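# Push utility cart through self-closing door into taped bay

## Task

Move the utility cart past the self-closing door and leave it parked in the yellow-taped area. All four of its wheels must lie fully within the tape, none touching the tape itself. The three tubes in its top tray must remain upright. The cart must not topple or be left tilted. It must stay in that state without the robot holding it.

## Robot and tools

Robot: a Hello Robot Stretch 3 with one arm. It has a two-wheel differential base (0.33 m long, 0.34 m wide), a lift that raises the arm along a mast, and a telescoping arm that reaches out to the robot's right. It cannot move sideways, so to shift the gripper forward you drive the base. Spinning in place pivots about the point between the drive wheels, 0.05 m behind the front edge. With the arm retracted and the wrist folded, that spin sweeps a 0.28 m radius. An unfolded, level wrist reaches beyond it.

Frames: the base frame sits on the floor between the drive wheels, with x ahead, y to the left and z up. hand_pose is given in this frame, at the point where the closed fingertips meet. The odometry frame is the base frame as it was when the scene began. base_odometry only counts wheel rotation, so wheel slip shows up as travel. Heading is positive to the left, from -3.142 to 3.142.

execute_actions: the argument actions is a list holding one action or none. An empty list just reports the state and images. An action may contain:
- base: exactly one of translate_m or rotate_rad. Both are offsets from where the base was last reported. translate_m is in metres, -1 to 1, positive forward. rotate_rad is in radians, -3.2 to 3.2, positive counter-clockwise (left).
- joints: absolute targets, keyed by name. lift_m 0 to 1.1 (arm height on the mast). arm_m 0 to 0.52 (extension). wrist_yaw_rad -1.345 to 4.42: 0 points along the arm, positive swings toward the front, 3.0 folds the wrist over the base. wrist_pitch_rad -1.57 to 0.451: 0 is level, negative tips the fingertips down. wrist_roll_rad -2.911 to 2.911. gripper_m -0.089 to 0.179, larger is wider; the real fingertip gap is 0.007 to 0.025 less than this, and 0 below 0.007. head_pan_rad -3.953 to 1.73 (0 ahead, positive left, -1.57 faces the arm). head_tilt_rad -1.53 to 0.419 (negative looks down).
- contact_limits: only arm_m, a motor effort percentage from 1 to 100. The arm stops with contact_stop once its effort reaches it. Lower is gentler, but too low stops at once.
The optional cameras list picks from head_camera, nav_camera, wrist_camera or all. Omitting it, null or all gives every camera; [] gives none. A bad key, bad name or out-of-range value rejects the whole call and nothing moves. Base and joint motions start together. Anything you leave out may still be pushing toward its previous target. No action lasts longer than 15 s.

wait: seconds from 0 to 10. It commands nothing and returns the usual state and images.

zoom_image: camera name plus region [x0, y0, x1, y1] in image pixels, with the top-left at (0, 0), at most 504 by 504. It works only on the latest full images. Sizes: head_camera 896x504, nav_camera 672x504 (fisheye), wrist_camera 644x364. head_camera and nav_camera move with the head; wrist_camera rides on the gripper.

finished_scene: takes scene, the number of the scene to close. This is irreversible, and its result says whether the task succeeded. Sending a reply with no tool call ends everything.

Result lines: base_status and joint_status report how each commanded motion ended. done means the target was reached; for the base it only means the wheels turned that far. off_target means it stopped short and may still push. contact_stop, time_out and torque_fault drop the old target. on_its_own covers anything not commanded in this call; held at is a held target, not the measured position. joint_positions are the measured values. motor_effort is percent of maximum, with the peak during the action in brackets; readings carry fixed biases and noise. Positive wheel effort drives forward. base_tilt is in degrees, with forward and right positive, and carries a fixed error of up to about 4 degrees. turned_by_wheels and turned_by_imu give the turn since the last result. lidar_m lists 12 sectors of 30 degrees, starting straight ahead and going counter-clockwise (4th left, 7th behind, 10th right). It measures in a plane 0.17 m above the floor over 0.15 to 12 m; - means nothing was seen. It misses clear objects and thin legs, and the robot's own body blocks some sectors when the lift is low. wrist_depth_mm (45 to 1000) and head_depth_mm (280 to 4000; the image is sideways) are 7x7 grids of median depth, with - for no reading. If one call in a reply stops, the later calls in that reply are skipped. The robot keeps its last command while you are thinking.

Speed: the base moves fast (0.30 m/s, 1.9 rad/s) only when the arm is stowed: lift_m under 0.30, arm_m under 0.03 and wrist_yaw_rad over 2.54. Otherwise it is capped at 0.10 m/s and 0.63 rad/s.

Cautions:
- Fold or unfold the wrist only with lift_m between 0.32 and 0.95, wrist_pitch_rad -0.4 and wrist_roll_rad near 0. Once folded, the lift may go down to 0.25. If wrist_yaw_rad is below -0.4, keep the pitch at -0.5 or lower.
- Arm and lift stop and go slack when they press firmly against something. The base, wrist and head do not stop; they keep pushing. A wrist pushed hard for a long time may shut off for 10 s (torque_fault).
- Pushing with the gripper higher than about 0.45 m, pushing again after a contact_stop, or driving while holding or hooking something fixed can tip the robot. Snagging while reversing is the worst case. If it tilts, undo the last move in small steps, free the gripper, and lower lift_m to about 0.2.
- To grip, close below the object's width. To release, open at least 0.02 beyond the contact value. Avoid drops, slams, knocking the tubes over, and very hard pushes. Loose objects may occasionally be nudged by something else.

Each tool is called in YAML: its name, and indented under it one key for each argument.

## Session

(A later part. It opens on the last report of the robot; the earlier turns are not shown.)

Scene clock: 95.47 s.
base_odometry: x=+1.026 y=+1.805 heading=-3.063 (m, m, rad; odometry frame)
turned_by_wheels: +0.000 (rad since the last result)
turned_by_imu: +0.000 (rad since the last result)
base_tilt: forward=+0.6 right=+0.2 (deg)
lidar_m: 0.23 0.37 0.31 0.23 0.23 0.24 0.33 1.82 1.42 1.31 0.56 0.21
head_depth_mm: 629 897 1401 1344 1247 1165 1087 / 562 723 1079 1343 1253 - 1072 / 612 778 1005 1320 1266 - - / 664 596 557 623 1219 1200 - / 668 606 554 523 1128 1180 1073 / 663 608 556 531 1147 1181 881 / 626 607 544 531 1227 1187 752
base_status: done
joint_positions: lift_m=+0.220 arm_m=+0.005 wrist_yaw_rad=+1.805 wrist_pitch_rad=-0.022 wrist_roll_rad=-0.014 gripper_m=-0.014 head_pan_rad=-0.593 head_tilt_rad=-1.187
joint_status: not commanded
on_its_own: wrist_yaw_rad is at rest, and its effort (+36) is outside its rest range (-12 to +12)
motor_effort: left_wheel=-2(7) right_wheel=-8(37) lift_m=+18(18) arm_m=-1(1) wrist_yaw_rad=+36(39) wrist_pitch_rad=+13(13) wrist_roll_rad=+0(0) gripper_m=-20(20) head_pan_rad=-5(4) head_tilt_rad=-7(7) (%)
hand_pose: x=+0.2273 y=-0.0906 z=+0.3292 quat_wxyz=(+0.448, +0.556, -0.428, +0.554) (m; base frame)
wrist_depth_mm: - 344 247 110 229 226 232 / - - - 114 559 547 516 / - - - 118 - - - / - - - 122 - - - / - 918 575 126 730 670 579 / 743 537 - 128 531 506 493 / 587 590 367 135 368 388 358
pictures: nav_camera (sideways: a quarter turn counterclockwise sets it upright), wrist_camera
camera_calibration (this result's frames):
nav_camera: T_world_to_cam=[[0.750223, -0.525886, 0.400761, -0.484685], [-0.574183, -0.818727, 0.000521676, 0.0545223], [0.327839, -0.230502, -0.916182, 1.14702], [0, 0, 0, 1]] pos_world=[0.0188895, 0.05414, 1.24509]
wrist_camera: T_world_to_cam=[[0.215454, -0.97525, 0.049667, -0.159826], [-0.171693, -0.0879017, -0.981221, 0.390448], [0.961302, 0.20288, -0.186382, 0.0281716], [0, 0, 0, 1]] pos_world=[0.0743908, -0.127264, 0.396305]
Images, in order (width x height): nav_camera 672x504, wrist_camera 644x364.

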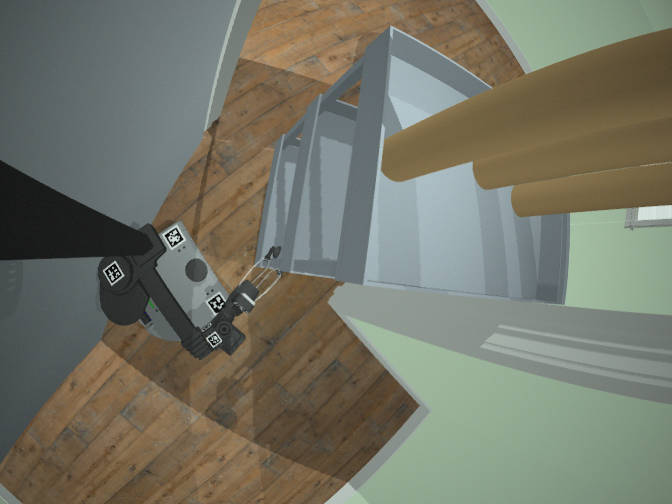

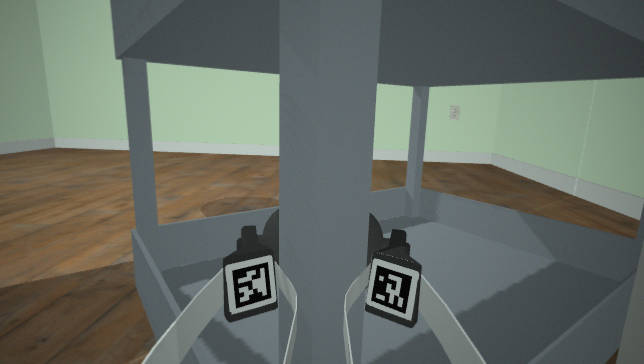

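Working. Shift the post rightward while backing to straighten further.

execute_actions:
  actions:
    - {"base":{"translate_m":-0.1},"joints":{"wrist_yaw_rad":1.65,"head_pan_rad":-0.2}}
  cameras: ["nav_camera"]

execute_actions:
  actions:
    - {"base":{"translate_m":-0.1},"joints":{"wrist_yaw_rad":1.57,"arm_m":0.04}}
  cameras: ["nav_camera","wrist_camera"]

Scene clock: 108.93 s.
base_odometry: x=+1.125 y=+1.813 heading=-3.063 (m, m, rad; odometry frame)
turned_by_wheels: +0.000 (rad since the last result)
turned_by_imu: +0.000 (rad since the last result)
base_tilt: forward=+0.6 right=+0.1 (deg)
lidar_m: 0.24 0.33 0.28 0.22 0.22 0.24 0.35 1.72 1.44 1.32 0.67 0.23
head_depth_mm: 656 611 932 1324 1247 1164 1087 / 658 597 547 523 1255 1190 1075 / 661 600 550 633 1125 - - / 645 602 552 834 1220 1194 - / 333 400 478 846 1236 1189 - / 304 371 510 871 1254 1138 770 / 323 609 566 884 1256 803 578
base_status: done
joint_positions: lift_m=+0.220 arm_m=+0.005 wrist_yaw_rad=+1.629 wrist_pitch_rad=-0.021 wrist_roll_rad=-0.014 gripper_m=-0.014 head_pan_rad=-0.207 head_tilt_rad=-1.187
joint_status: wrist_yaw_rad off_target (ended at +1.629, target +1.650); the others done
on_its_own: wrist_yaw_rad is at rest, and its effort (+18) is outside its rest range (-12 to +12)
motor_effort: left_wheel=+2(4) right_wheel=-9(35) lift_m=+18(18) arm_m=+1(1) wrist_yaw_rad=+18(43) wrist_pitch_rad=+12(13) wrist_roll_rad=+0(0) gripper_m=-19(20) head_pan_rad=+4(39) head_tilt_rad=-6(7) (%)
hand_pose: x=+0.2339 y=-0.1352 z=+0.3293 quat_wxyz=(+0.495, +0.516, -0.476, +0.513) (m; base frame)
wrist_depth_mm: 264 255 247 109 229 362 364 / - - - 113 566 457 365 / - - - 116 - 582 380 / - - - 121 - 508 394 / - 557 628 122 692 508 402 / 428 478 510 126 537 457 415 / 296 373 373 132 368 477 438
pictures: nav_camera (sideways: a quarter turn counterclockwise sets it upright)
camera_calibration (this result's frames):
nav_camera: T_world_to_cam=[[0.893059, -0.204537, 0.400762, -0.485557], [-0.223471, -0.97471, 0.000521658, 0.052383], [0.39052, -0.0900246, -0.916182, 1.14664], [0, 0, 0, 1]] pos_world=[-0.00244719, 0.0549695, 1.24509]
Images, in order (width x height): nav_camera 672x504.

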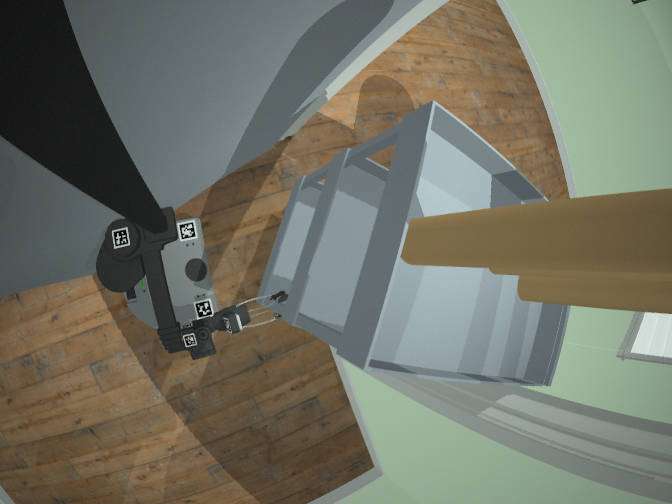

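Scene clock: 110.87 s.
base_odometry: x=+1.225 y=+1.821 heading=-3.062 (m, m, rad; odometry frame)
turned_by_wheels: +0.000 (rad since the last result)
turned_by_imu: +0.000 (rad since the last result)
base_tilt: forward=+0.5 right=+0.2 (deg)
lidar_m: 0.24 0.29 0.26 0.22 0.21 0.24 1.60 1.61 1.45 1.33 0.27 0.24
head_depth_mm: 647 581 533 1305 1247 1183 1080 / 659 598 548 589 1243 1177 1066 / 662 600 550 823 1131 1199 - / 655 587 538 824 1220 1198 - / 292 340 454 836 1222 1186 - / 295 392 554 839 1247 1064 734 / 654 611 558 767 1130 746 554
base_status: done
joint_positions: lift_m=+0.220 arm_m=+0.040 wrist_yaw_rad=+1.561 wrist_pitch_rad=-0.021 wrist_roll_rad=-0.015 gripper_m=-0.014 head_pan_rad=-0.207 head_tilt_rad=-1.187
joint_status: all done
motor_effort: left_wheel=+5(2) right_wheel=-13(33) lift_m=+19(19) arm_m=+1(7) wrist_yaw_rad=+8(28) wrist_pitch_rad=+12(12) wrist_roll_rad=+0(0) gripper_m=-17(19) head_pan_rad=+4(4) head_tilt_rad=-6(7) (%)
hand_pose: x=+0.2343 y=-0.1873 z=+0.3295 quat_wxyz=(+0.511, +0.499, -0.493, +0.496) (m; base frame)
wrist_depth_mm: 262 252 245 110 303 474 503 / - - 666 113 578 484 512 / - - - 116 - 500 532 / - - 805 120 678 515 551 / - 589 714 123 623 541 571 / 448 481 - 127 580 562 592 / 371 375 373 133 565 570 600
pictures: nav_camera (sideways: a quarter turn counterclockwise sets it upright), wrist_camera
camera_calibration (this result's frames):
nav_camera: T_world_to_cam=[[0.893072, -0.204481, 0.400762, -0.485557], [-0.22341, -0.974724, 0.000521658, 0.0523826], [0.390526, -0.0900003, -0.916182, 1.14664], [0, 0, 0, 1]] pos_world=[-0.00245062, 0.054969, 1.24509]
wrist_camera: T_world_to_cam=[[-0.0267072, -0.9984, 0.0498378, -0.203309], [-0.186808, -0.0439926, -0.981411, 0.395247], [0.982033, -0.0355208, -0.185334, -0.00875279], [0, 0, 0, 1]] pos_world=[0.0770008, -0.185907, 0.39641]
Images, in order (width x height): nav_camera 672x504, wrist_camera 644x364.

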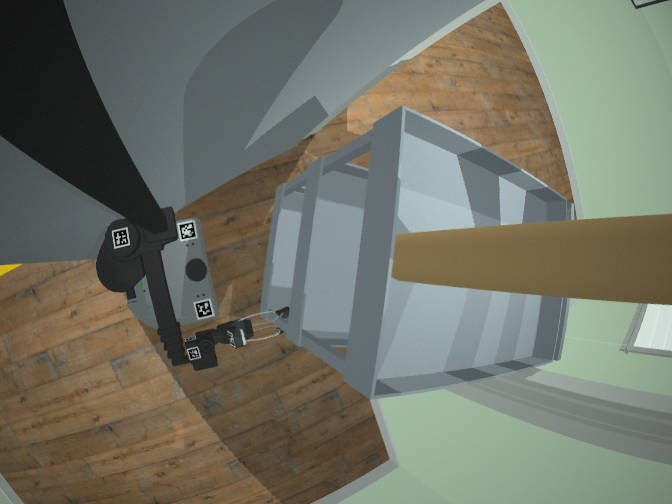

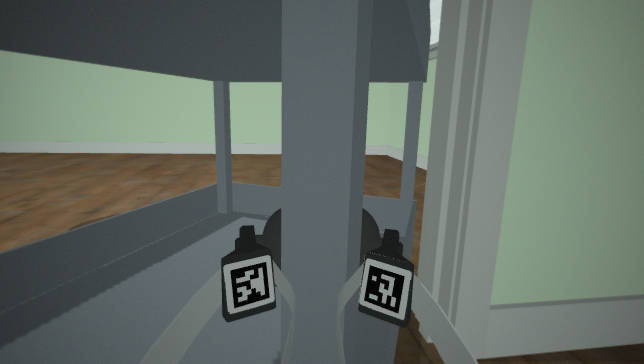

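execute_actions:
  actions:
    - {"base":{"translate_m":-0.2},"joints":{"head_pan_rad":-3.6,"head_tilt_rad":-0.85}}

execute_actions:
  actions:
    - {"base":{"translate_m":-0.12},"joints":{"head_pan_rad":0.0,"head_tilt_rad":-1.2}}
  cameras: ["nav_camera","wrist_camera"]

Scene clock: 118.60 s.
base_odometry: x=+1.424 y=+1.837 heading=-3.062 (m, m, rad; odometry frame)
turned_by_wheels: +0.000 (rad since the last result)
turned_by_imu: +0.000 (rad since the last result)
base_tilt: forward=+0.5 right=+0.2 (deg)
lidar_m: 0.23 0.27 0.24 0.21 0.21 1.52 1.40 1.42 1.47 1.36 0.27 0.23
head_depth_mm: 1876 2240 2025 307 319 - 544 / 1713 2048 1989 1650 1395 509 - / 1601 1865 2002 1669 1419 1251 - / 1488 1717 1937 1669 1437 1257 - / 1384 1588 1842 1690 1445 1258 1140 / 1308 1480 1701 1685 1452 1263 1118 / 1232 1393 1581 1694 1454 1273 1121
base_status: done
joint_positions: lift_m=+0.220 arm_m=+0.040 wrist_yaw_rad=+1.563 wrist_pitch_rad=-0.020 wrist_roll_rad=-0.015 gripper_m=-0.014 head_pan_rad=-3.593 head_tilt_rad=-0.853
joint_status: all done
motor_effort: left_wheel=+3(4) right_wheel=-10(30) lift_m=+18(19) arm_m=+2(1) wrist_yaw_rad=+6(6) wrist_pitch_rad=+12(12) wrist_roll_rad=+0(0) gripper_m=-16(17) head_pan_rad=-5(58) head_tilt_rad=+1(28) (%)
hand_pose: x=+0.2343 y=-0.1868 z=+0.3295 quat_wxyz=(+0.511, +0.500, -0.493, +0.497) (m; base frame)
wrist_depth_mm: 261 252 244 110 637 679 713 / - - 664 113 675 698 724 / - - - 116 701 714 766 / - - - 120 722 754 787 / 757 601 730 124 745 767 811 / 452 480 - 128 759 764 811 / 369 372 374 133 589 627 639
pictures: head_camera (sideways: a quarter turn clockwise sets it upright), nav_camera (sideways: a quarter turn counterclockwise sets it upright), wrist_camera
camera_calibration (this result's frames):
head_camera: T_world_to_cam=[[0.670755, -0.367729, -0.644099, 0.852673], [-0.46096, -0.887029, 0.0263857, -0.0295662], [-0.581037, 0.279206, -0.764487, 0.956922], [0, 0, 0, 1]] pos_world=[-0.0295561, 0.0201485, 1.28154]
nav_camera: T_world_to_cam=[[-0.653038, 0.335062, 0.679173, -0.838822], [0.451927, 0.892037, -0.00553969, 0.0561553], [-0.607704, 0.303319, -0.733958, 0.915851], [0, 0, 0, 1]] pos_world=[-0.0165947, -0.0468302, 1.24221]
wrist_camera: T_world_to_cam=[[-0.0247665, -0.998451, 0.049829, -0.203274], [-0.186488, -0.044355, -0.981456, 0.395202], [0.982145, -0.0335997, -0.1851, -0.00847923], [0, 0, 0, 1]] pos_world=[0.0769938, -0.185714, 0.396433]
Images, in order (width x height): head_camera 896x504, nav_camera 672x504, wrist_camera 644x364.

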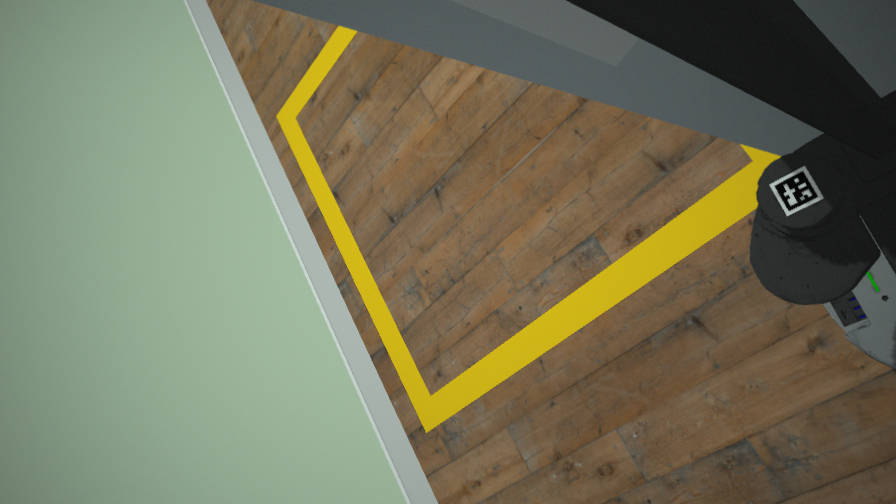

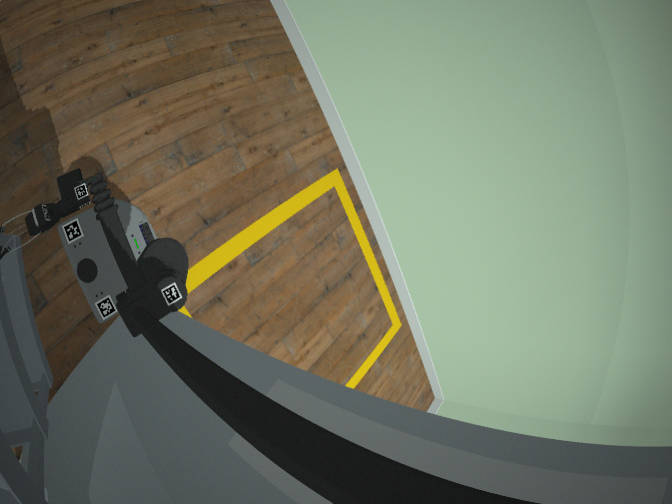

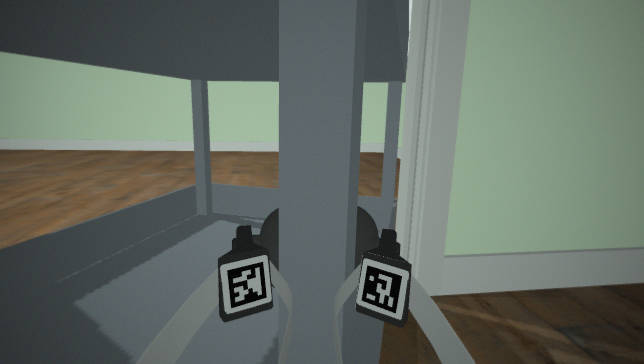

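Scene clock: 120.77 s.
base_odometry: x=+1.544 y=+1.847 heading=-3.062 (m, m, rad; odometry frame)
turned_by_wheels: +0.000 (rad since the last result)
turned_by_imu: +0.000 (rad since the last result)
base_tilt: forward=+0.6 right=+0.2 (deg)
lidar_m: 0.23 0.26 0.20 0.18 2.12 1.39 1.28 1.29 1.49 1.37 0.27 0.23
head_depth_mm: 658 596 546 515 1237 1173 1080 / 660 599 547 519 978 - 1071 / 635 377 536 524 1117 1188 - / - 322 434 827 1222 1197 - / 646 583 548 836 1224 1187 - / 653 609 556 818 967 748 1070 / 1796 585 558 682 625 522 487
base_status: done
joint_positions: lift_m=+0.220 arm_m=+0.040 wrist_yaw_rad=+1.575 wrist_pitch_rad=-0.020 wrist_roll_rad=-0.015 gripper_m=-0.014 head_pan_rad=-0.007 head_tilt_rad=-1.186
joint_status: all done
motor_effort: left_wheel=+5(5) right_wheel=-9(28) lift_m=+18(19) arm_m=+1(1) wrist_yaw_rad=-4(6) wrist_pitch_rad=+12(12) wrist_roll_rad=+0(0) gripper_m=-16(17) head_pan_rad=+4(58) head_tilt_rad=-6(33) (%)
hand_pose: x=+0.2343 y=-0.1838 z=+0.3295 quat_wxyz=(+0.508, +0.502, -0.490, +0.500) (m; base frame)
wrist_depth_mm: 261 251 245 110 741 789 834 / - - 668 113 779 815 848 / - - - 116 822 838 867 / - - 797 120 831 874 920 / 532 608 734 124 854 897 938 / 450 479 - 128 864 810 812 / 370 373 376 133 587 622 629
pictures: nav_camera (sideways: a quarter turn counterclockwise sets it upright), wrist_camera
camera_calibration (this result's frames):
nav_camera: T_world_to_cam=[[0.915369, -0.0232474, 0.401943, -0.487232], [-0.0256071, -0.999672, 0.000497947, 0.0512069], [0.4018, -0.0107484, -0.915664, 1.14589], [0, 0, 0, 1]] pos_world=[-0.013112, 0.0521797, 1.24507]
wrist_camera: T_world_to_cam=[[-0.0129604, -0.998674, 0.0498284, -0.203062], [-0.18595, -0.0465561, -0.981456, 0.394807], [0.982474, -0.0219856, -0.1851, -0.00632586], [0, 0, 0, 1]] pos_world=[0.0769976, -0.184551, 0.396433]
Images, in order (width x height): nav_camera 672x504, wrist_camera 644x364.

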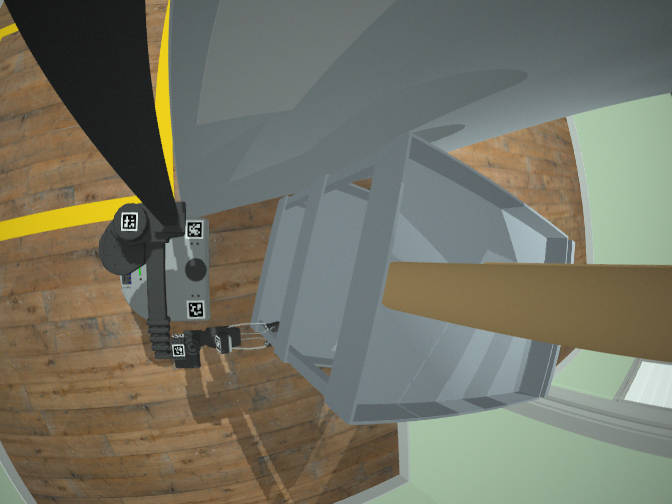

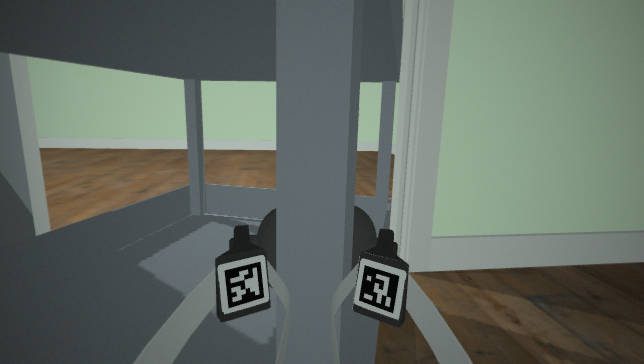

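execute_actions:
  actions:
    - {"base":{"translate_m":-0.2}}
  cameras: ["nav_camera"]

execute_actions:
  actions:
    - {"base":{"translate_m":-0.2}}
  cameras: ["nav_camera"]

Scene clock: 128.23 s.
base_odometry: x=+1.743 y=+1.863 heading=-3.061 (m, m, rad; odometry frame)
turned_by_wheels: +0.000 (rad since the last result)
turned_by_imu: +0.000 (rad since the last result)
base_tilt: forward=+0.5 right=+0.2 (deg)
lidar_m: 0.23 0.28 0.25 2.35 1.79 1.18 1.08 1.10 1.37 1.40 0.27 0.23
head_depth_mm: 656 596 546 514 1237 1174 1079 / 659 598 548 522 953 - 1072 / 307 381 536 822 1119 1190 - / 288 335 448 827 1222 1195 - / 646 591 554 845 1223 1195 - / 642 608 557 850 912 1179 1128 / 1792 579 560 639 638 1184 1122
base_status: done
joint_positions: lift_m=+0.220 arm_m=+0.040 wrist_yaw_rad=+1.583 wrist_pitch_rad=-0.020 wrist_roll_rad=-0.015 gripper_m=-0.014 head_pan_rad=-0.007 head_tilt_rad=-1.186
joint_status: not commanded
motor_effort: left_wheel=+6(6) right_wheel=-13(26) lift_m=+19(19) arm_m=+1(1) wrist_yaw_rad=-10(11) wrist_pitch_rad=+12(12) wrist_roll_rad=+0(0) gripper_m=-16(16) head_pan_rad=+4(5) head_tilt_rad=-7(8) (%)
hand_pose: x=+0.2343 y=-0.1818 z=+0.3296 quat_wxyz=(+0.506, +0.504, -0.488, +0.502) (m; base frame)
wrist_depth_mm: 262 252 244 109 332 976 - / 676 - 678 112 957 - - / 700 - - 116 - - - / 706 - - 120 - - - / 587 601 739 123 - - - / 447 479 - 127 829 812 813 / 370 372 375 133 567 630 633
pictures: nav_camera (sideways: a quarter turn counterclockwise sets it upright)
camera_calibration (this result's frames):
nav_camera: T_world_to_cam=[[0.915389, -0.0230376, 0.40191, -0.487188], [-0.0253778, -0.999678, 0.000498617, 0.0512046], [0.401769, -0.010656, -0.915679, 1.14591], [0, 0, 0, 1]] pos_world=[-0.0131261, 0.0521753, 1.24507]
Images, in order (width x height): nav_camera 672x504.

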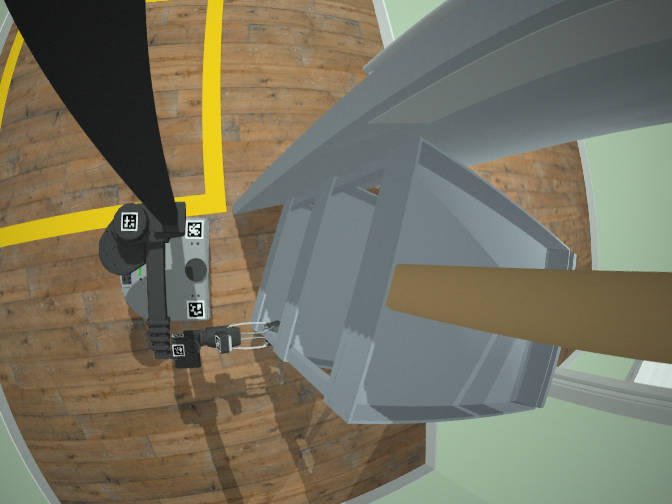

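Scene clock: 131.17 s.
base_odometry: x=+1.942 y=+1.879 heading=-3.061 (m, m, rad; odometry frame)
turned_by_wheels: +0.000 (rad since the last result)
turned_by_imu: +0.000 (rad since the last result)
base_tilt: forward=+0.6 right=+0.1 (deg)
lidar_m: 0.24 0.30 1.56 2.33 1.46 0.96 0.89 0.90 1.12 1.43 0.26 0.24
head_depth_mm: 657 596 546 513 1234 1174 1077 / 651 599 548 521 954 - 1073 / 299 376 530 822 1129 1193 - / 297 359 470 844 1229 1198 - / 655 606 554 867 1249 1191 - / 626 603 563 865 1258 1179 1130 / 1204 568 570 1328 1269 1185 1125
base_status: done
joint_positions: lift_m=+0.220 arm_m=+0.040 wrist_yaw_rad=+1.585 wrist_pitch_rad=-0.020 wrist_roll_rad=-0.015 gripper_m=-0.014 head_pan_rad=-0.007 head_tilt_rad=-1.186
joint_status: not commanded
motor_effort: left_wheel=+5(6) right_wheel=-11(30) lift_m=+19(19) arm_m=+1(1) wrist_yaw_rad=-12(12) wrist_pitch_rad=+12(12) wrist_roll_rad=+0(0) gripper_m=-17(16) head_pan_rad=+4(4) head_tilt_rad=-7(8) (%)
hand_pose: x=+0.2343 y=-0.1812 z=+0.3296 quat_wxyz=(+0.505, +0.505, -0.487, +0.502) (m; base frame)
wrist_depth_mm: 262 252 245 108 262 - - / 617 912 668 112 589 - - / 631 - - 115 - - - / 639 - - 119 - - - / 541 585 700 123 721 - - / 445 481 - 126 809 819 833 / 367 372 377 132 393 622 632
pictures: nav_camera (sideways: a quarter turn counterclockwise sets it upright)
camera_calibration (this result's frames):
nav_camera: T_world_to_cam=[[0.91539, -0.0230375, 0.401909, -0.487188], [-0.0253777, -0.999678, 0.000498626, 0.0512046], [0.401768, -0.010656, -0.915679, 1.14591], [0, 0, 0, 1]] pos_world=[-0.0131261, 0.0521753, 1.24507]
Images, in order (width x height): nav_camera 672x504.

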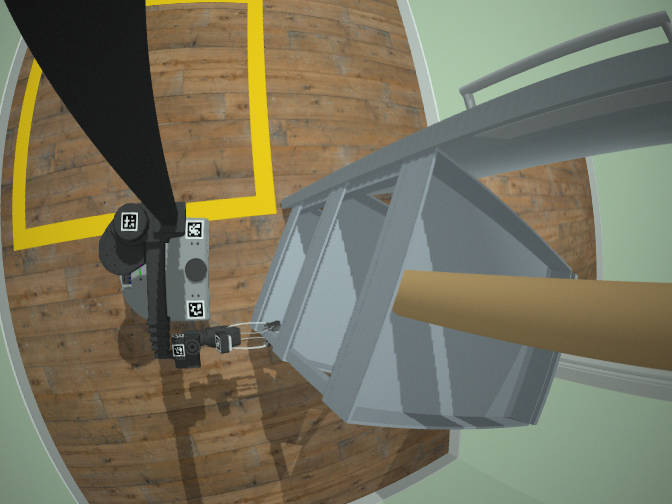

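execute_actions:
  actions:
    - {"base":{"translate_m":-0.08}}
  cameras: []

execute_actions:
  actions:
    - {"base":{"rotate_rad":-0.3}}
  cameras: []

execute_actions:
  actions:
    - {"base":{"rotate_rad":-0.3}}
  cameras: ["nav_camera"]

execute_actions:
  actions:
    - {"base":{"translate_m":-0.2}}
  cameras: ["nav_camera"]

Scene clock: 140.53 s.
base_odometry: x=+2.022 y=+1.885 heading=-3.061 (m, m, rad; odometry frame)
turned_by_wheels: +0.000 (rad since the last result)
turned_by_imu: +0.000 (rad since the last result)
base_tilt: forward=+0.6 right=+0.2 (deg)
lidar_m: 0.25 0.31 1.66 2.32 1.34 0.88 0.81 0.82 1.02 1.44 0.26 0.24
head_depth_mm: 657 596 545 512 1238 1174 1079 / 650 598 548 521 969 - 1072 / 302 371 506 822 1130 1194 - / 302 372 479 846 1230 1196 - / 651 606 553 876 1253 1191 - / 635 600 569 957 1269 1182 1124 / 988 560 579 1378 1272 1185 1120
base_status: done
joint_positions: lift_m=+0.220 arm_m=+0.040 wrist_yaw_rad=+1.585 wrist_pitch_rad=-0.020 wrist_roll_rad=-0.015 gripper_m=-0.014 head_pan_rad=-0.007 head_tilt_rad=-1.186
joint_status: not commanded
motor_effort: left_wheel=+5(6) right_wheel=-9(28) lift_m=+19(19) arm_m=+1(1) wrist_yaw_rad=-12(12) wrist_pitch_rad=+12(12) wrist_roll_rad=+0(0) gripper_m=-16(16) head_pan_rad=+4(4) head_tilt_rad=-7(9) (%)
hand_pose: x=+0.2343 y=-0.1812 z=+0.3296 quat_wxyz=(+0.505, +0.505, -0.487, +0.502) (m; base frame)
wrist_depth_mm: 260 252 244 108 261 - - / 544 834 666 111 574 - - / 563 - - 114 - - - / 557 - - 119 - - - / 493 579 679 122 704 - - / 446 479 - 126 753 815 832 / 367 374 378 132 368 628 631
pictures: none
No camera images: the call's "cameras" was empty. Leave "cameras" out to get every camera's image.

Scene clock: 142.70 s.
base_odometry: x=+2.022 y=+1.885 heading=+2.922 (m, m, rad; odometry frame)
turned_by_wheels: -0.300 (rad since the last result)
turned_by_imu: -0.295 (rad since the last result)
base_tilt: forward=+0.6 right=+0.1 (deg)
lidar_m: 0.20 0.21 0.30 2.06 2.32 1.05 0.82 0.81 0.87 1.28 0.27 0.20
head_depth_mm: 629 581 540 512 1239 1173 1076 / 660 599 549 515 922 - 1073 / 662 593 545 517 1050 1193 - / - - 352 481 1063 1197 - / - - 391 517 1074 1191 - / 663 602 557 524 1077 1179 1124 / 654 610 559 527 1257 1183 1117
base_status: done
joint_positions: lift_m=+0.220 arm_m=+0.040 wrist_yaw_rad=+1.578 wrist_pitch_rad=-0.020 wrist_roll_rad=-0.014 gripper_m=-0.014 head_pan_rad=-0.007 head_tilt_rad=-1.187
joint_status: not commanded
motor_effort: left_wheel=+4(18) right_wheel=+1(34) lift_m=+19(18) arm_m=+3(4) wrist_yaw_rad=-8(59) wrist_pitch_rad=+12(12) wrist_roll_rad=+0(0) gripper_m=-16(22) head_pan_rad=+4(4) head_tilt_rad=-8(8) (%)
hand_pose: x=+0.2343 y=-0.1828 z=+0.3296 quat_wxyz=(+0.507, +0.503, -0.489, +0.501) (m; base frame)
wrist_depth_mm: 262 252 244 109 - - - / - 686 673 112 - - - / - - - 116 - - - / - - - 120 - - - / 571 669 745 123 - - - / 471 479 - 127 832 817 826 / 369 373 376 133 604 629 629
pictures: none
No camera images: the call's "cameras" was empty. Leave "cameras" out to get every camera's image.

Scene clock: 145.10 s.
base_odometry: x=+2.022 y=+1.885 heading=+2.623 (m, m, rad; odometry frame)
turned_by_wheels: -0.300 (rad since the last result)
turned_by_imu: -0.295 (rad since the last result)
base_tilt: forward=+0.6 right=+0.2 (deg)
lidar_m: 0.15 0.15 0.16 1.57 2.32 1.47 0.91 0.81 0.81 0.97 0.27 0.16
head_depth_mm: 1622 1592 524 509 1237 1170 1073 / 1680 577 549 505 812 - 1073 / 511 479 453 500 797 1198 - / 528 519 539 504 776 1199 - / 668 606 554 511 490 1164 - / 423 499 555 512 486 1169 1128 / 374 537 557 514 481 1172 1121
base_status: done
joint_positions: lift_m=+0.220 arm_m=+0.040 wrist_yaw_rad=+1.572 wrist_pitch_rad=-0.020 wrist_roll_rad=-0.014 gripper_m=-0.014 head_pan_rad=-0.007 head_tilt_rad=-1.187
joint_status: not commanded
motor_effort: left_wheel=+3(14) right_wheel=-3(32) lift_m=+19(19) arm_m=+2(3) wrist_yaw_rad=-1(35) wrist_pitch_rad=+12(12) wrist_roll_rad=-1(1) gripper_m=-17(19) head_pan_rad=+4(4) head_tilt_rad=-6(7) (%)
hand_pose: x=+0.2343 y=-0.1846 z=+0.3297 quat_wxyz=(+0.509, +0.502, -0.491, +0.499) (m; base frame)
wrist_depth_mm: 260 253 245 109 - - 943 / - - - 113 - - 955 / - - - 116 - - 959 / - - - 120 - - - / 612 648 682 123 - - - / 474 481 - 127 831 800 820 / 370 370 375 132 615 630 634
pictures: nav_camera (sideways: a quarter turn counterclockwise sets it upright)
camera_calibration (this result's frames):
nav_camera: T_world_to_cam=[[0.915666, -0.022725, 0.401297, -0.486392], [-0.0250341, -0.999686, 0.000510925, 0.0511865], [0.401159, -0.0105139, -0.915948, 1.14627], [0, 0, 0, 1]] pos_world=[-0.013182, 0.052169, 1.24508]
Images, in order (width x height): nav_camera 672x504.

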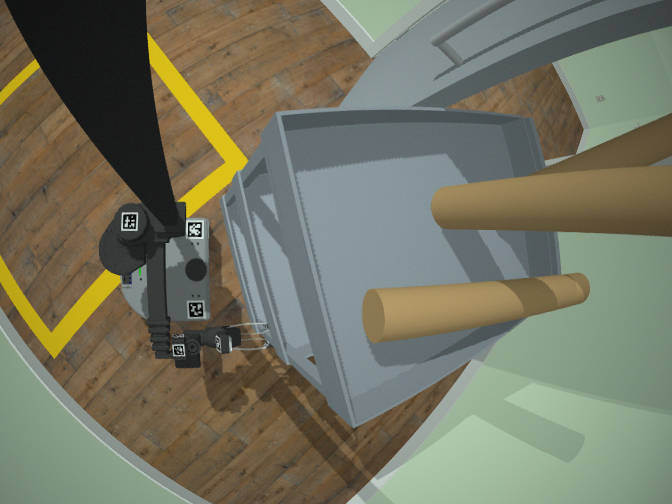

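Scene clock: 148.37 s.
base_odometry: x=+2.196 y=+1.786 heading=+2.623 (m, m, rad; odometry frame)
turned_by_wheels: +0.000 (rad since the last result)
turned_by_imu: +0.000 (rad since the last result)
base_tilt: forward=+0.6 right=+0.2 (deg)
lidar_m: 0.20 0.21 0.31 1.75 2.19 1.20 0.74 0.66 0.66 0.79 0.27 0.20
head_depth_mm: 627 588 545 508 1233 1175 1080 / 508 486 534 512 813 - 1072 / 662 497 468 516 1043 1188 - / 665 603 552 521 1074 1196 - / 669 606 553 522 1104 1194 - / 673 608 556 525 1227 1181 1126 / 643 603 558 526 1244 1182 1117
base_status: done
joint_positions: lift_m=+0.220 arm_m=+0.040 wrist_yaw_rad=+1.558 wrist_pitch_rad=-0.020 wrist_roll_rad=-0.014 gripper_m=-0.014 head_pan_rad=-0.007 head_tilt_rad=-1.187
joint_status: not commanded
motor_effort: left_wheel=+1(4) right_wheel=+0(23) lift_m=+19(19) arm_m=+2(2) wrist_yaw_rad=+9(14) wrist_pitch_rad=+12(12) wrist_roll_rad=+0(0) gripper_m=-20(21) head_pan_rad=+4(4) head_tilt_rad=-7(7) (%)
hand_pose: x=+0.2343 y=-0.1881 z=+0.3297 quat_wxyz=(+0.512, +0.498, -0.494, +0.495) (m; base frame)
wrist_depth_mm: 261 251 243 106 - - - / 868 680 672 109 - - - / 890 902 - 112 - - - / 923 915 - 116 - - - / 566 677 740 119 - - - / 472 483 - 123 855 810 816 / 372 373 376 128 590 630 632
pictures: nav_camera (sideways: a quarter turn counterclockwise sets it upright)
camera_calibration (this result's frames):
nav_camera: T_world_to_cam=[[0.915666, -0.0227247, 0.401297, -0.486392], [-0.0250338, -0.999686, 0.000510925, 0.0511865], [0.401159, -0.0105138, -0.915948, 1.14627], [0, 0, 0, 1]] pos_world=[-0.0131821, 0.052169, 1.24508]
Images, in order (width x height): nav_camera 672x504.

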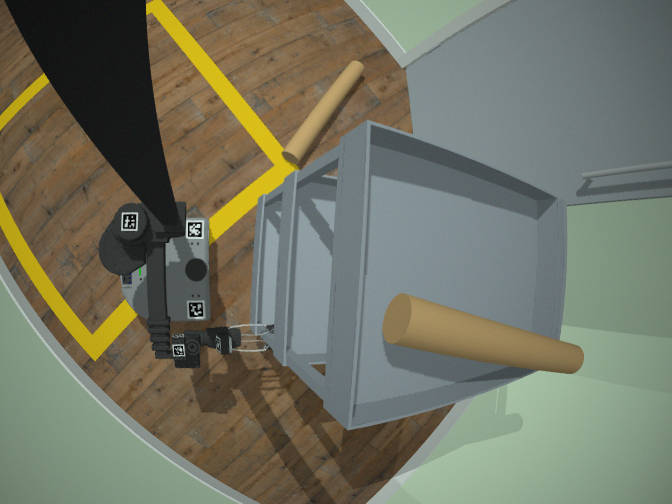

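execute_actions:
  actions:
    - {"base":{"rotate_rad":-0.3}}
  cameras: []

execute_actions:
  actions:
    - {"base":{"translate_m":-0.15}}
  cameras: []

execute_actions:
  actions:
    - {"base":{"rotate_rad":-0.3}}
  cameras: []

execute_actions:
  actions:
    - {"base":{"translate_m":-0.2},"joints":{"head_pan_rad":0.4,"head_tilt_rad":-0.9}}
  cameras: ["nav_camera"]

Scene clock: 158.17 s.
base_odometry: x=+2.196 y=+1.786 heading=+2.323 (m, m, rad; odometry frame)
turned_by_wheels: -0.300 (rad since the last result)
turned_by_imu: -0.295 (rad since the last result)
base_tilt: forward=+0.6 right=+0.2 (deg)
lidar_m: 0.15 0.15 0.16 1.53 2.12 2.18 0.91 0.68 0.66 0.69 0.27 0.16
head_depth_mm: 1599 1589 522 504 1236 1172 1076 / 1618 575 548 505 810 - 1076 / 511 482 453 496 799 1192 - / 527 506 533 504 785 1195 - / 669 606 553 511 492 1178 - / 671 609 556 513 486 1163 1126 / 667 611 558 515 482 1184 1119
base_status: done
joint_positions: lift_m=+0.220 arm_m=+0.040 wrist_yaw_rad=+1.585 wrist_pitch_rad=-0.020 wrist_roll_rad=-0.015 gripper_m=-0.014 head_pan_rad=-0.007 head_tilt_rad=-1.187
joint_status: not commanded
on_its_own: wrist_yaw_rad is at rest, and its effort (-13) is outside its rest range (-12 to +12)
motor_effort: left_wheel=+5(15) right_wheel=-4(27) lift_m=+19(18) arm_m=+2(2) wrist_yaw_rad=-13(44) wrist_pitch_rad=+12(11) wrist_roll_rad=+0(1) gripper_m=-19(21) head_pan_rad=+4(4) head_tilt_rad=-6(7) (%)
hand_pose: x=+0.2343 y=-0.1813 z=+0.3297 quat_wxyz=(+0.505, +0.505, -0.487, +0.502) (m; base frame)
wrist_depth_mm: 261 253 242 107 - - - / - - 635 110 - - - / - - - 113 - - - / - - - 117 - - - / 620 655 677 120 - - - / 471 480 - 124 830 817 817 / 371 374 378 129 611 616 633
pictures: none
No camera images: the call's "cameras" was empty. Leave "cameras" out to get every camera's image.

Scene clock: 160.70 s.
base_odometry: x=+2.298 y=+1.677 heading=+2.323 (m, m, rad; odometry frame)
turned_by_wheels: +0.000 (rad since the last result)
turned_by_imu: +0.000 (rad since the last result)
base_tilt: forward=+0.6 right=+0.2 (deg)
lidar_m: 0.18 0.18 0.24 1.60 2.12 2.06 0.81 0.60 0.58 0.61 0.27 0.19
head_depth_mm: 1590 573 540 508 1230 1174 1079 / 510 487 485 511 865 - 1071 / 636 492 464 512 1099 1192 - / 665 603 553 509 817 1195 - / 669 606 553 510 820 1189 - / 672 609 557 513 816 1183 1125 / 675 612 559 514 1236 1186 1118
base_status: done
joint_positions: lift_m=+0.220 arm_m=+0.040 wrist_yaw_rad=+1.556 wrist_pitch_rad=-0.020 wrist_roll_rad=-0.015 gripper_m=-0.014 head_pan_rad=-0.007 head_tilt_rad=-1.187
joint_status: not commanded
motor_effort: left_wheel=+2(3) right_wheel=-5(25) lift_m=+19(19) arm_m=+2(2) wrist_yaw_rad=+12(17) wrist_pitch_rad=+12(12) wrist_roll_rad=+0(0) gripper_m=-18(21) head_pan_rad=+4(4) head_tilt_rad=-7(7) (%)
hand_pose: x=+0.2343 y=-0.1886 z=+0.3297 quat_wxyz=(+0.513, +0.498, -0.495, +0.495) (m; base frame)
wrist_depth_mm: 262 252 244 109 - - - / - - 675 112 - - - / - - - 116 - - - / - - - 119 - - - / 601 678 725 123 - - - / 472 480 - 127 829 811 825 / 370 372 375 132 619 624 631
pictures: none
No camera images: the call's "cameras" was empty. Leave "cameras" out to get every camera's image.

Scene clock: 162.10 s.
base_odometry: x=+2.298 y=+1.677 heading=+2.023 (m, m, rad; odometry frame)
turned_by_wheels: -0.300 (rad since the last result)
turned_by_imu: -0.295 (rad since the last result)
base_tilt: forward=+0.6 right=+0.2 (deg)
lidar_m: - - 0.15 0.22 1.77 2.05 1.20 0.68 0.58 0.58 0.27 0.15
head_depth_mm: 1672 1590 512 504 1238 1173 1079 / 1688 569 547 506 805 - 1075 / 582 488 452 496 790 1193 - / 507 484 468 503 488 1186 - / 669 605 553 510 483 1145 - / 668 609 557 512 476 1149 1129 / 658 612 558 515 476 1163 1116
base_status: done
joint_positions: lift_m=+0.220 arm_m=+0.040 wrist_yaw_rad=+1.584 wrist_pitch_rad=-0.020 wrist_roll_rad=-0.015 gripper_m=-0.014 head_pan_rad=-0.007 head_tilt_rad=-1.187
joint_status: not commanded
motor_effort: left_wheel=+4(15) right_wheel=+0(24) lift_m=+19(19) arm_m=+2(2) wrist_yaw_rad=-10(45) wrist_pitch_rad=+11(12) wrist_roll_rad=+0(0) gripper_m=-19(24) head_pan_rad=+4(4) head_tilt_rad=-7(7) (%)
hand_pose: x=+0.2343 y=-0.1814 z=+0.3297 quat_wxyz=(+0.506, +0.505, -0.488, +0.502) (m; base frame)
wrist_depth_mm: 261 253 242 107 - - 843 / - - - 110 - - 818 / - - - 114 - - 800 / - - - 118 - - 788 / 601 633 675 121 - - 770 / 471 479 - 124 855 815 727 / 370 372 375 129 601 629 628
pictures: none
No camera images: the call's "cameras" was empty. Leave "cameras" out to get every camera's image.

Scene clock: 165.13 s.
base_odometry: x=+2.386 y=+1.497 heading=+2.023 (m, m, rad; odometry frame)
turned_by_wheels: +0.000 (rad since the last result)
turned_by_imu: +0.000 (rad since the last result)
base_tilt: forward=+0.5 right=+0.2 (deg)
lidar_m: 0.19 0.20 0.27 1.58 1.82 1.87 1.10 0.62 0.53 0.53 0.27 0.20
head_depth_mm: 1729 788 710 603 475 469 715 / 1859 808 715 605 525 480 946 / 1963 825 718 608 528 674 999 / 2120 2298 704 612 531 762 1067 / 2087 2240 1906 599 534 791 1108 / 1857 2080 1926 1622 526 1219 1109 / 1639 1738 1868 1643 1392 1247 1114
base_status: done
joint_positions: lift_m=+0.220 arm_m=+0.040 wrist_yaw_rad=+1.560 wrist_pitch_rad=-0.020 wrist_roll_rad=-0.015 gripper_m=-0.014 head_pan_rad=+0.393 head_tilt_rad=-0.902
joint_status: all done
motor_effort: left_wheel=+2(4) right_wheel=-6(24) lift_m=+19(19) arm_m=+2(2) wrist_yaw_rad=+8(15) wrist_pitch_rad=+12(12) wrist_roll_rad=+0(0) gripper_m=-19(21) head_pan_rad=+4(40) head_tilt_rad=+1(23) (%)
hand_pose: x=+0.2343 y=-0.1875 z=+0.3297 quat_wxyz=(+0.512, +0.499, -0.494, +0.496) (m; base frame)
wrist_depth_mm: 261 251 244 110 - - 700 / - - 671 113 - - 680 / - - - 117 - - 674 / - - - 120 - - 656 / 587 671 731 123 - - 638 / 471 476 - 127 822 815 632 / 371 373 375 132 605 624 584
pictures: nav_camera (sideways: a quarter turn counterclockwise sets it upright)
camera_calibration (this result's frames):
nav_camera: T_world_to_cam=[[0.714488, 0.278049, 0.642025, -0.79876], [0.366299, -0.930486, -0.00466505, 0.0555387], [0.596098, 0.238506, -0.76667, 0.951047], [0, 0, 0, 1]] pos_world=[-0.0165567, 0.0469421, 1.24222]
Images, in order (width x height): nav_camera 672x504.

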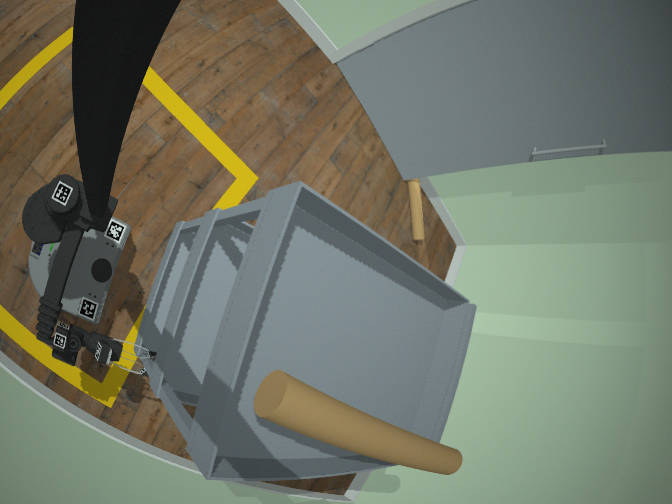

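execute_actions:
  actions:
    - {"base":{"rotate_rad":-0.35},"joints":{"arm_m":0.01}}
  cameras: []

execute_actions:
  actions:
    - {"base":{"translate_m":-0.3}}
  cameras: []

execute_actions:
  actions:
    - {"base":{"rotate_rad":-0.2},"joints":{"head_pan_rad":1.7}}
  cameras: ["nav_camera"]

execute_actions:
  actions:
    - {"base":{"translate_m":-0.3},"joints":{"head_pan_rad":-0.2,"head_tilt_rad":-1.1}}
  cameras: ["nav_camera"]

Scene clock: 176.07 s.
base_odometry: x=+2.386 y=+1.497 heading=+1.673 (m, m, rad; odometry frame)
turned_by_wheels: -0.350 (rad since the last result)
turned_by_imu: -0.345 (rad since the last result)
base_tilt: forward=+0.6 right=+0.2 (deg)
lidar_m: 0.15 0.15 0.17 1.58 1.61 1.99 1.86 0.84 0.57 0.53 0.54 0.17
head_depth_mm: 1608 752 551 488 455 461 699 / 1678 780 713 525 444 464 712 / 1717 793 718 609 528 466 727 / 1757 802 722 613 530 468 937 / 1826 810 727 615 533 478 977 / 1881 2167 696 619 536 480 1060 / 1958 2219 1939 593 526 490 1114
base_status: done
joint_positions: lift_m=+0.220 arm_m=+0.010 wrist_yaw_rad=+1.598 wrist_pitch_rad=-0.020 wrist_roll_rad=-0.015 gripper_m=-0.014 head_pan_rad=+0.393 head_tilt_rad=-0.902
joint_status: all done
on_its_own: wrist_yaw_rad is at rest, and its effort (-23) is outside its rest range (-12 to +12)
motor_effort: left_wheel=+6(9) right_wheel=-7(22) lift_m=+18(19) arm_m=+1(4) wrist_yaw_rad=-23(30) wrist_pitch_rad=+12(11) wrist_roll_rad=+0(0) gripper_m=-20(22) head_pan_rad=+5(5) head_tilt_rad=+0(1) (%)
hand_pose: x=+0.2343 y=-0.1479 z=+0.3297 quat_wxyz=(+0.502, +0.508, -0.484, +0.506) (m; base frame)
wrist_depth_mm: 260 253 242 108 - 603 426 / - - 635 111 - 607 428 / - - - 115 - 602 423 / - - - 118 - 603 425 / 620 657 677 121 958 601 421 / 470 480 - 125 784 599 426 / 370 372 376 131 620 570 424
pictures: none
No camera images: the call's "cameras" was empty. Leave "cameras" out to get every camera's image.

Scene clock: 180.10 s.
base_odometry: x=+2.417 y=+1.198 heading=+1.674 (m, m, rad; odometry frame)
turned_by_wheels: +0.000 (rad since the last result)
turned_by_imu: +0.000 (rad since the last result)
base_tilt: forward=+0.6 right=+0.2 (deg)
lidar_m: 0.23 0.27 1.65 1.55 1.58 1.68 1.57 0.89 0.60 0.56 0.57 0.23
head_depth_mm: 1868 833 709 602 497 470 720 / 1932 818 713 607 524 757 982 / 1997 2243 703 610 537 803 1081 / 2057 2258 683 612 833 1101 1102 / 2108 2318 1915 604 887 1215 1102 / 2192 2357 1913 1599 1401 1239 1107 / 2253 2340 1934 1637 1415 1246 1111
base_status: done
joint_positions: lift_m=+0.220 arm_m=+0.010 wrist_yaw_rad=+1.613 wrist_pitch_rad=-0.020 wrist_roll_rad=-0.015 gripper_m=-0.014 head_pan_rad=+0.393 head_tilt_rad=-0.902
joint_status: not commanded
on_its_own: wrist_yaw_rad is held at +1.615, not at your +1.570, by its stall guard, which is not easing now
motor_effort: left_wheel=+2(3) right_wheel=-8(25) lift_m=+19(19) arm_m=+0(0) wrist_yaw_rad=+2(22) wrist_pitch_rad=+12(12) wrist_roll_rad=+0(0) gripper_m=-18(22) head_pan_rad=+4(4) head_tilt_rad=+1(1) (%)
hand_pose: x=+0.2341 y=-0.1441 z=+0.3297 quat_wxyz=(+0.498, +0.512, -0.480, +0.509) (m; base frame)
wrist_depth_mm: 261 252 242 111 303 669 462 / - - 648 114 874 672 461 / - - - 117 - 672 464 / - - 813 121 957 668 463 / - 589 676 124 800 666 464 / 448 480 - 129 811 642 464 / 370 374 362 134 572 601 465
pictures: none
No camera images: the call's "cameras" was empty. Leave "cameras" out to get every camera's image.

Scene clock: 181.30 s.
base_odometry: x=+2.417 y=+1.198 heading=+1.474 (m, m, rad; odometry frame)
turned_by_wheels: -0.200 (rad since the last result)
turned_by_imu: -0.197 (rad since the last result)
base_tilt: forward=+0.6 right=+0.1 (deg)
lidar_m: 0.20 0.21 0.31 1.56 1.56 1.77 1.57 1.21 0.67 0.56 0.56 0.20
head_depth_mm: 1452 1704 1875 1580 1371 1212 944 / 1454 1703 1876 1594 1381 1219 1092 / 1441 1691 1880 1601 1385 1231 1113 / 1417 1656 1856 1608 1395 1230 - / 1387 1628 1841 1611 1426 - - / 1362 1580 1826 - - 1212 1147 / 1316 - - - 1367 1241 1112
base_status: done
joint_positions: lift_m=+0.220 arm_m=+0.010 wrist_yaw_rad=+1.621 wrist_pitch_rad=-0.020 wrist_roll_rad=-0.015 gripper_m=-0.014 head_pan_rad=+1.693 head_tilt_rad=-0.902
joint_status: all done
on_its_own: wrist_yaw_rad is held at +1.615, not at your +1.570, by its stall guard, which is not easing now
motor_effort: left_wheel=+3(8) right_wheel=-3(24) lift_m=+19(19) arm_m=+0(0) wrist_yaw_rad=-5(24) wrist_pitch_rad=+12(12) wrist_roll_rad=+0(0) gripper_m=-17(22) head_pan_rad=+4(56) head_tilt_rad=+2(1) (%)
hand_pose: x=+0.2340 y=-0.1423 z=+0.3297 quat_wxyz=(+0.496, +0.513, -0.478, +0.511) (m; base frame)
wrist_depth_mm: 261 252 245 109 745 508 381 / - 712 668 112 741 506 383 / - - - 115 751 508 383 / - - - 119 754 510 386 / 548 640 737 123 739 513 386 / 473 481 - 126 655 514 389 / 372 372 376 133 591 504 391
pictures: nav_camera (sideways: a quarter turn counterclockwise sets it upright)
camera_calibration (this result's frames):
nav_camera: T_world_to_cam=[[-0.0767289, 0.762632, 0.642266, -0.794248], [0.994567, 0.103998, -0.00467065, 0.0517135], [-0.0703561, 0.638418, -0.766467, 0.954849], [0, 0, 0, 1]] pos_world=[-0.0451948, -0.00925289, 1.24222]
Images, in order (width x height): nav_camera 672x504.

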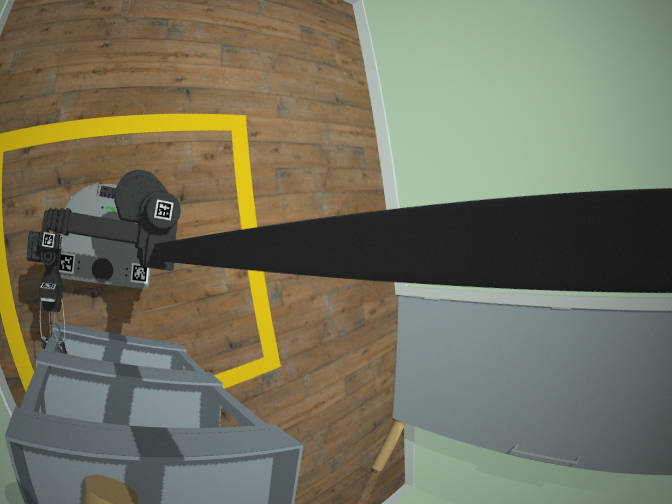

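Scene clock: 185.40 s.
base_odometry: x=+2.388 y=+0.900 heading=+1.474 (m, m, rad; odometry frame)
turned_by_wheels: +0.000 (rad since the last result)
turned_by_imu: +0.000 (rad since the last result)
base_tilt: forward=+0.5 right=+0.2 (deg)
lidar_m: 0.24 0.30 1.71 1.47 1.47 1.51 1.28 1.28 0.77 0.65 0.65 0.23
head_depth_mm: 747 855 1010 1237 1274 1163 1069 / 587 655 592 532 1234 1188 - / 750 541 577 534 821 1170 - / 765 663 505 543 837 1180 - / 778 677 591 546 852 1184 1107 / 768 681 603 558 1064 1189 1093 / 742 670 605 568 1270 1197 1097
base_status: done
joint_positions: lift_m=+0.220 arm_m=+0.010 wrist_yaw_rad=+1.599 wrist_pitch_rad=-0.020 wrist_roll_rad=-0.015 gripper_m=-0.014 head_pan_rad=-0.193 head_tilt_rad=-1.087
joint_status: all done
on_its_own: wrist_yaw_rad is held at +1.615, not at your +1.570, by its stall guard, which is not easing now; wrist_yaw_rad is at rest, and its effort (+15) is outside its rest range (-12 to +12)
motor_effort: left_wheel=+2(3) right_wheel=-5(24) lift_m=+19(19) arm_m=+0(0) wrist_yaw_rad=+15(14) wrist_pitch_rad=+12(12) wrist_roll_rad=+0(0) gripper_m=-17(17) head_pan_rad=-5(56) head_tilt_rad=-7(26) (%)
hand_pose: x=+0.2343 y=-0.1478 z=+0.3297 quat_wxyz=(+0.502, +0.508, -0.484, +0.506) (m; base frame)
wrist_depth_mm: 261 252 244 112 261 576 456 / - - 663 116 572 602 453 / - - - 120 864 601 459 / - - - 123 822 608 457 / - 578 673 126 709 607 461 / 444 476 - 130 717 612 461 / 372 372 372 137 364 572 468
pictures: nav_camera (sideways: a quarter turn counterclockwise sets it upright)
camera_calibration (this result's frames):
nav_camera: T_world_to_cam=[[0.851919, -0.183343, 0.49053, -0.602232], [-0.209667, -0.977772, -0.00132289, 0.0547002], [0.479869, -0.101721, -0.871423, 1.08794], [0, 0, 0, 1]] pos_world=[0.0024547, 0.0537349, 1.24354]
Images, in order (width x height): nav_camera 672x504.

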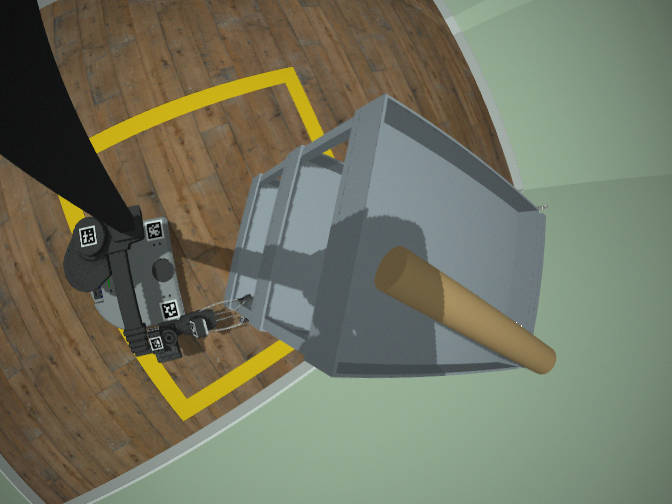

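execute_actions:
  actions:
    - {"base":{"rotate_rad":-0.65},"joints":{"wrist_yaw_rad":1.75}}
  cameras: []

execute_actions:
  actions:
    - {"base":{"translate_m":-0.25}}
  cameras: ["nav_camera"]

Scene clock: 197.47 s.
base_odometry: x=+2.388 y=+0.900 heading=+0.824 (m, m, rad; odometry frame)
turned_by_wheels: -0.650 (rad since the last result)
turned_by_imu: -0.642 (rad since the last result)
base_tilt: forward=+0.5 right=+0.2 (deg)
lidar_m: 0.16 0.16 0.18 0.31 1.49 1.47 1.58 1.30 1.28 0.84 0.66 0.18
head_depth_mm: 593 707 873 1134 1275 1167 1077 / 620 747 933 1163 1282 1186 - / 652 788 979 519 657 1182 - / 682 831 574 536 501 1141 - / 720 657 599 538 489 775 1107 / 716 656 501 455 490 743 1084 / 574 527 492 471 492 467 1078
base_status: done
joint_positions: lift_m=+0.220 arm_m=+0.010 wrist_yaw_rad=+1.790 wrist_pitch_rad=-0.020 wrist_roll_rad=-0.014 gripper_m=-0.014 head_pan_rad=-0.193 head_tilt_rad=-1.087
joint_status: wrist_yaw_rad off_target (ended at +1.790, target +1.750)
on_its_own: wrist_yaw_rad is held at +1.791, not at your +1.750, by its stall guard, which is not easing now
motor_effort: left_wheel=+5(9) right_wheel=-8(23) lift_m=+19(19) arm_m=+1(1) wrist_yaw_rad=+1(31) wrist_pitch_rad=+11(12) wrist_roll_rad=+0(0) gripper_m=-18(22) head_pan_rad=-4(5) head_tilt_rad=-8(7) (%)
hand_pose: x=+0.2283 y=-0.0994 z=+0.3297 quat_wxyz=(+0.451, +0.552, -0.433, +0.551) (m; base frame)
wrist_depth_mm: 261 252 245 114 554 457 390 / - - 671 118 564 466 394 / - - - 121 576 471 399 / - - - 125 587 481 406 / 589 671 724 129 581 488 412 / 474 480 - 133 570 492 420 / 368 370 378 138 588 493 428
pictures: none
No camera images: the call's "cameras" was empty. Leave "cameras" out to get every camera's image.

Scene clock: 201.00 s.
base_odometry: x=+2.218 y=+0.716 heading=+0.824 (m, m, rad; odometry frame)
turned_by_wheels: +0.000 (rad since the last result)
turned_by_imu: +0.000 (rad since the last result)
base_tilt: forward=+0.5 right=+0.2 (deg)
lidar_m: 0.20 0.22 0.34 1.61 1.28 1.27 1.36 1.15 1.14 1.10 0.87 0.21
head_depth_mm: 789 938 1159 1361 1276 1168 1076 / 823 994 1225 1377 1266 1186 - / 807 671 585 534 686 1182 - / 579 540 520 530 799 1159 - / 747 654 491 516 797 1155 1105 / 743 681 603 539 748 1159 1094 / 741 685 606 543 723 1169 1096
base_status: done
joint_positions: lift_m=+0.220 arm_m=+0.010 wrist_yaw_rad=+1.777 wrist_pitch_rad=-0.020 wrist_roll_rad=-0.014 gripper_m=-0.014 head_pan_rad=-0.193 head_tilt_rad=-1.087
joint_status: not commanded
on_its_own: wrist_yaw_rad is held at +1.791, not at your +1.750, by its stall guard, which is not easing now
motor_effort: left_wheel=+3(2) right_wheel=-6(20) lift_m=+18(19) arm_m=+1(0) wrist_yaw_rad=+11(11) wrist_pitch_rad=+12(12) wrist_roll_rad=+0(1) gripper_m=-18(19) head_pan_rad=-5(5) head_tilt_rad=-6(8) (%)
hand_pose: x=+0.2289 y=-0.1025 z=+0.3297 quat_wxyz=(+0.455, +0.549, -0.437, +0.548) (m; base frame)
wrist_depth_mm: 261 253 244 113 303 635 548 / - - 674 117 642 633 550 / - - - 120 785 653 557 / - - - 124 760 661 570 / - 595 712 127 765 684 579 / 450 479 - 130 768 676 580 / 368 372 375 136 568 623 580
pictures: nav_camera (sideways: a quarter turn counterclockwise sets it upright)
camera_calibration (this result's frames):
nav_camera: T_world_to_cam=[[0.851924, -0.183472, 0.490473, -0.602159], [-0.209807, -0.977742, -0.0013217, 0.0546995], [0.479799, -0.101779, -0.871455, 1.08798], [0, 0, 0, 1]] pos_world=[0.0024587, 0.0537362, 1.24354]
Images, in order (width x height): nav_camera 672x504.

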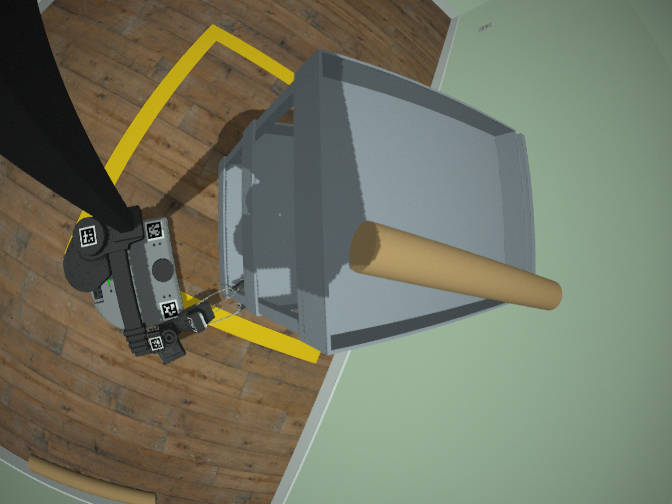

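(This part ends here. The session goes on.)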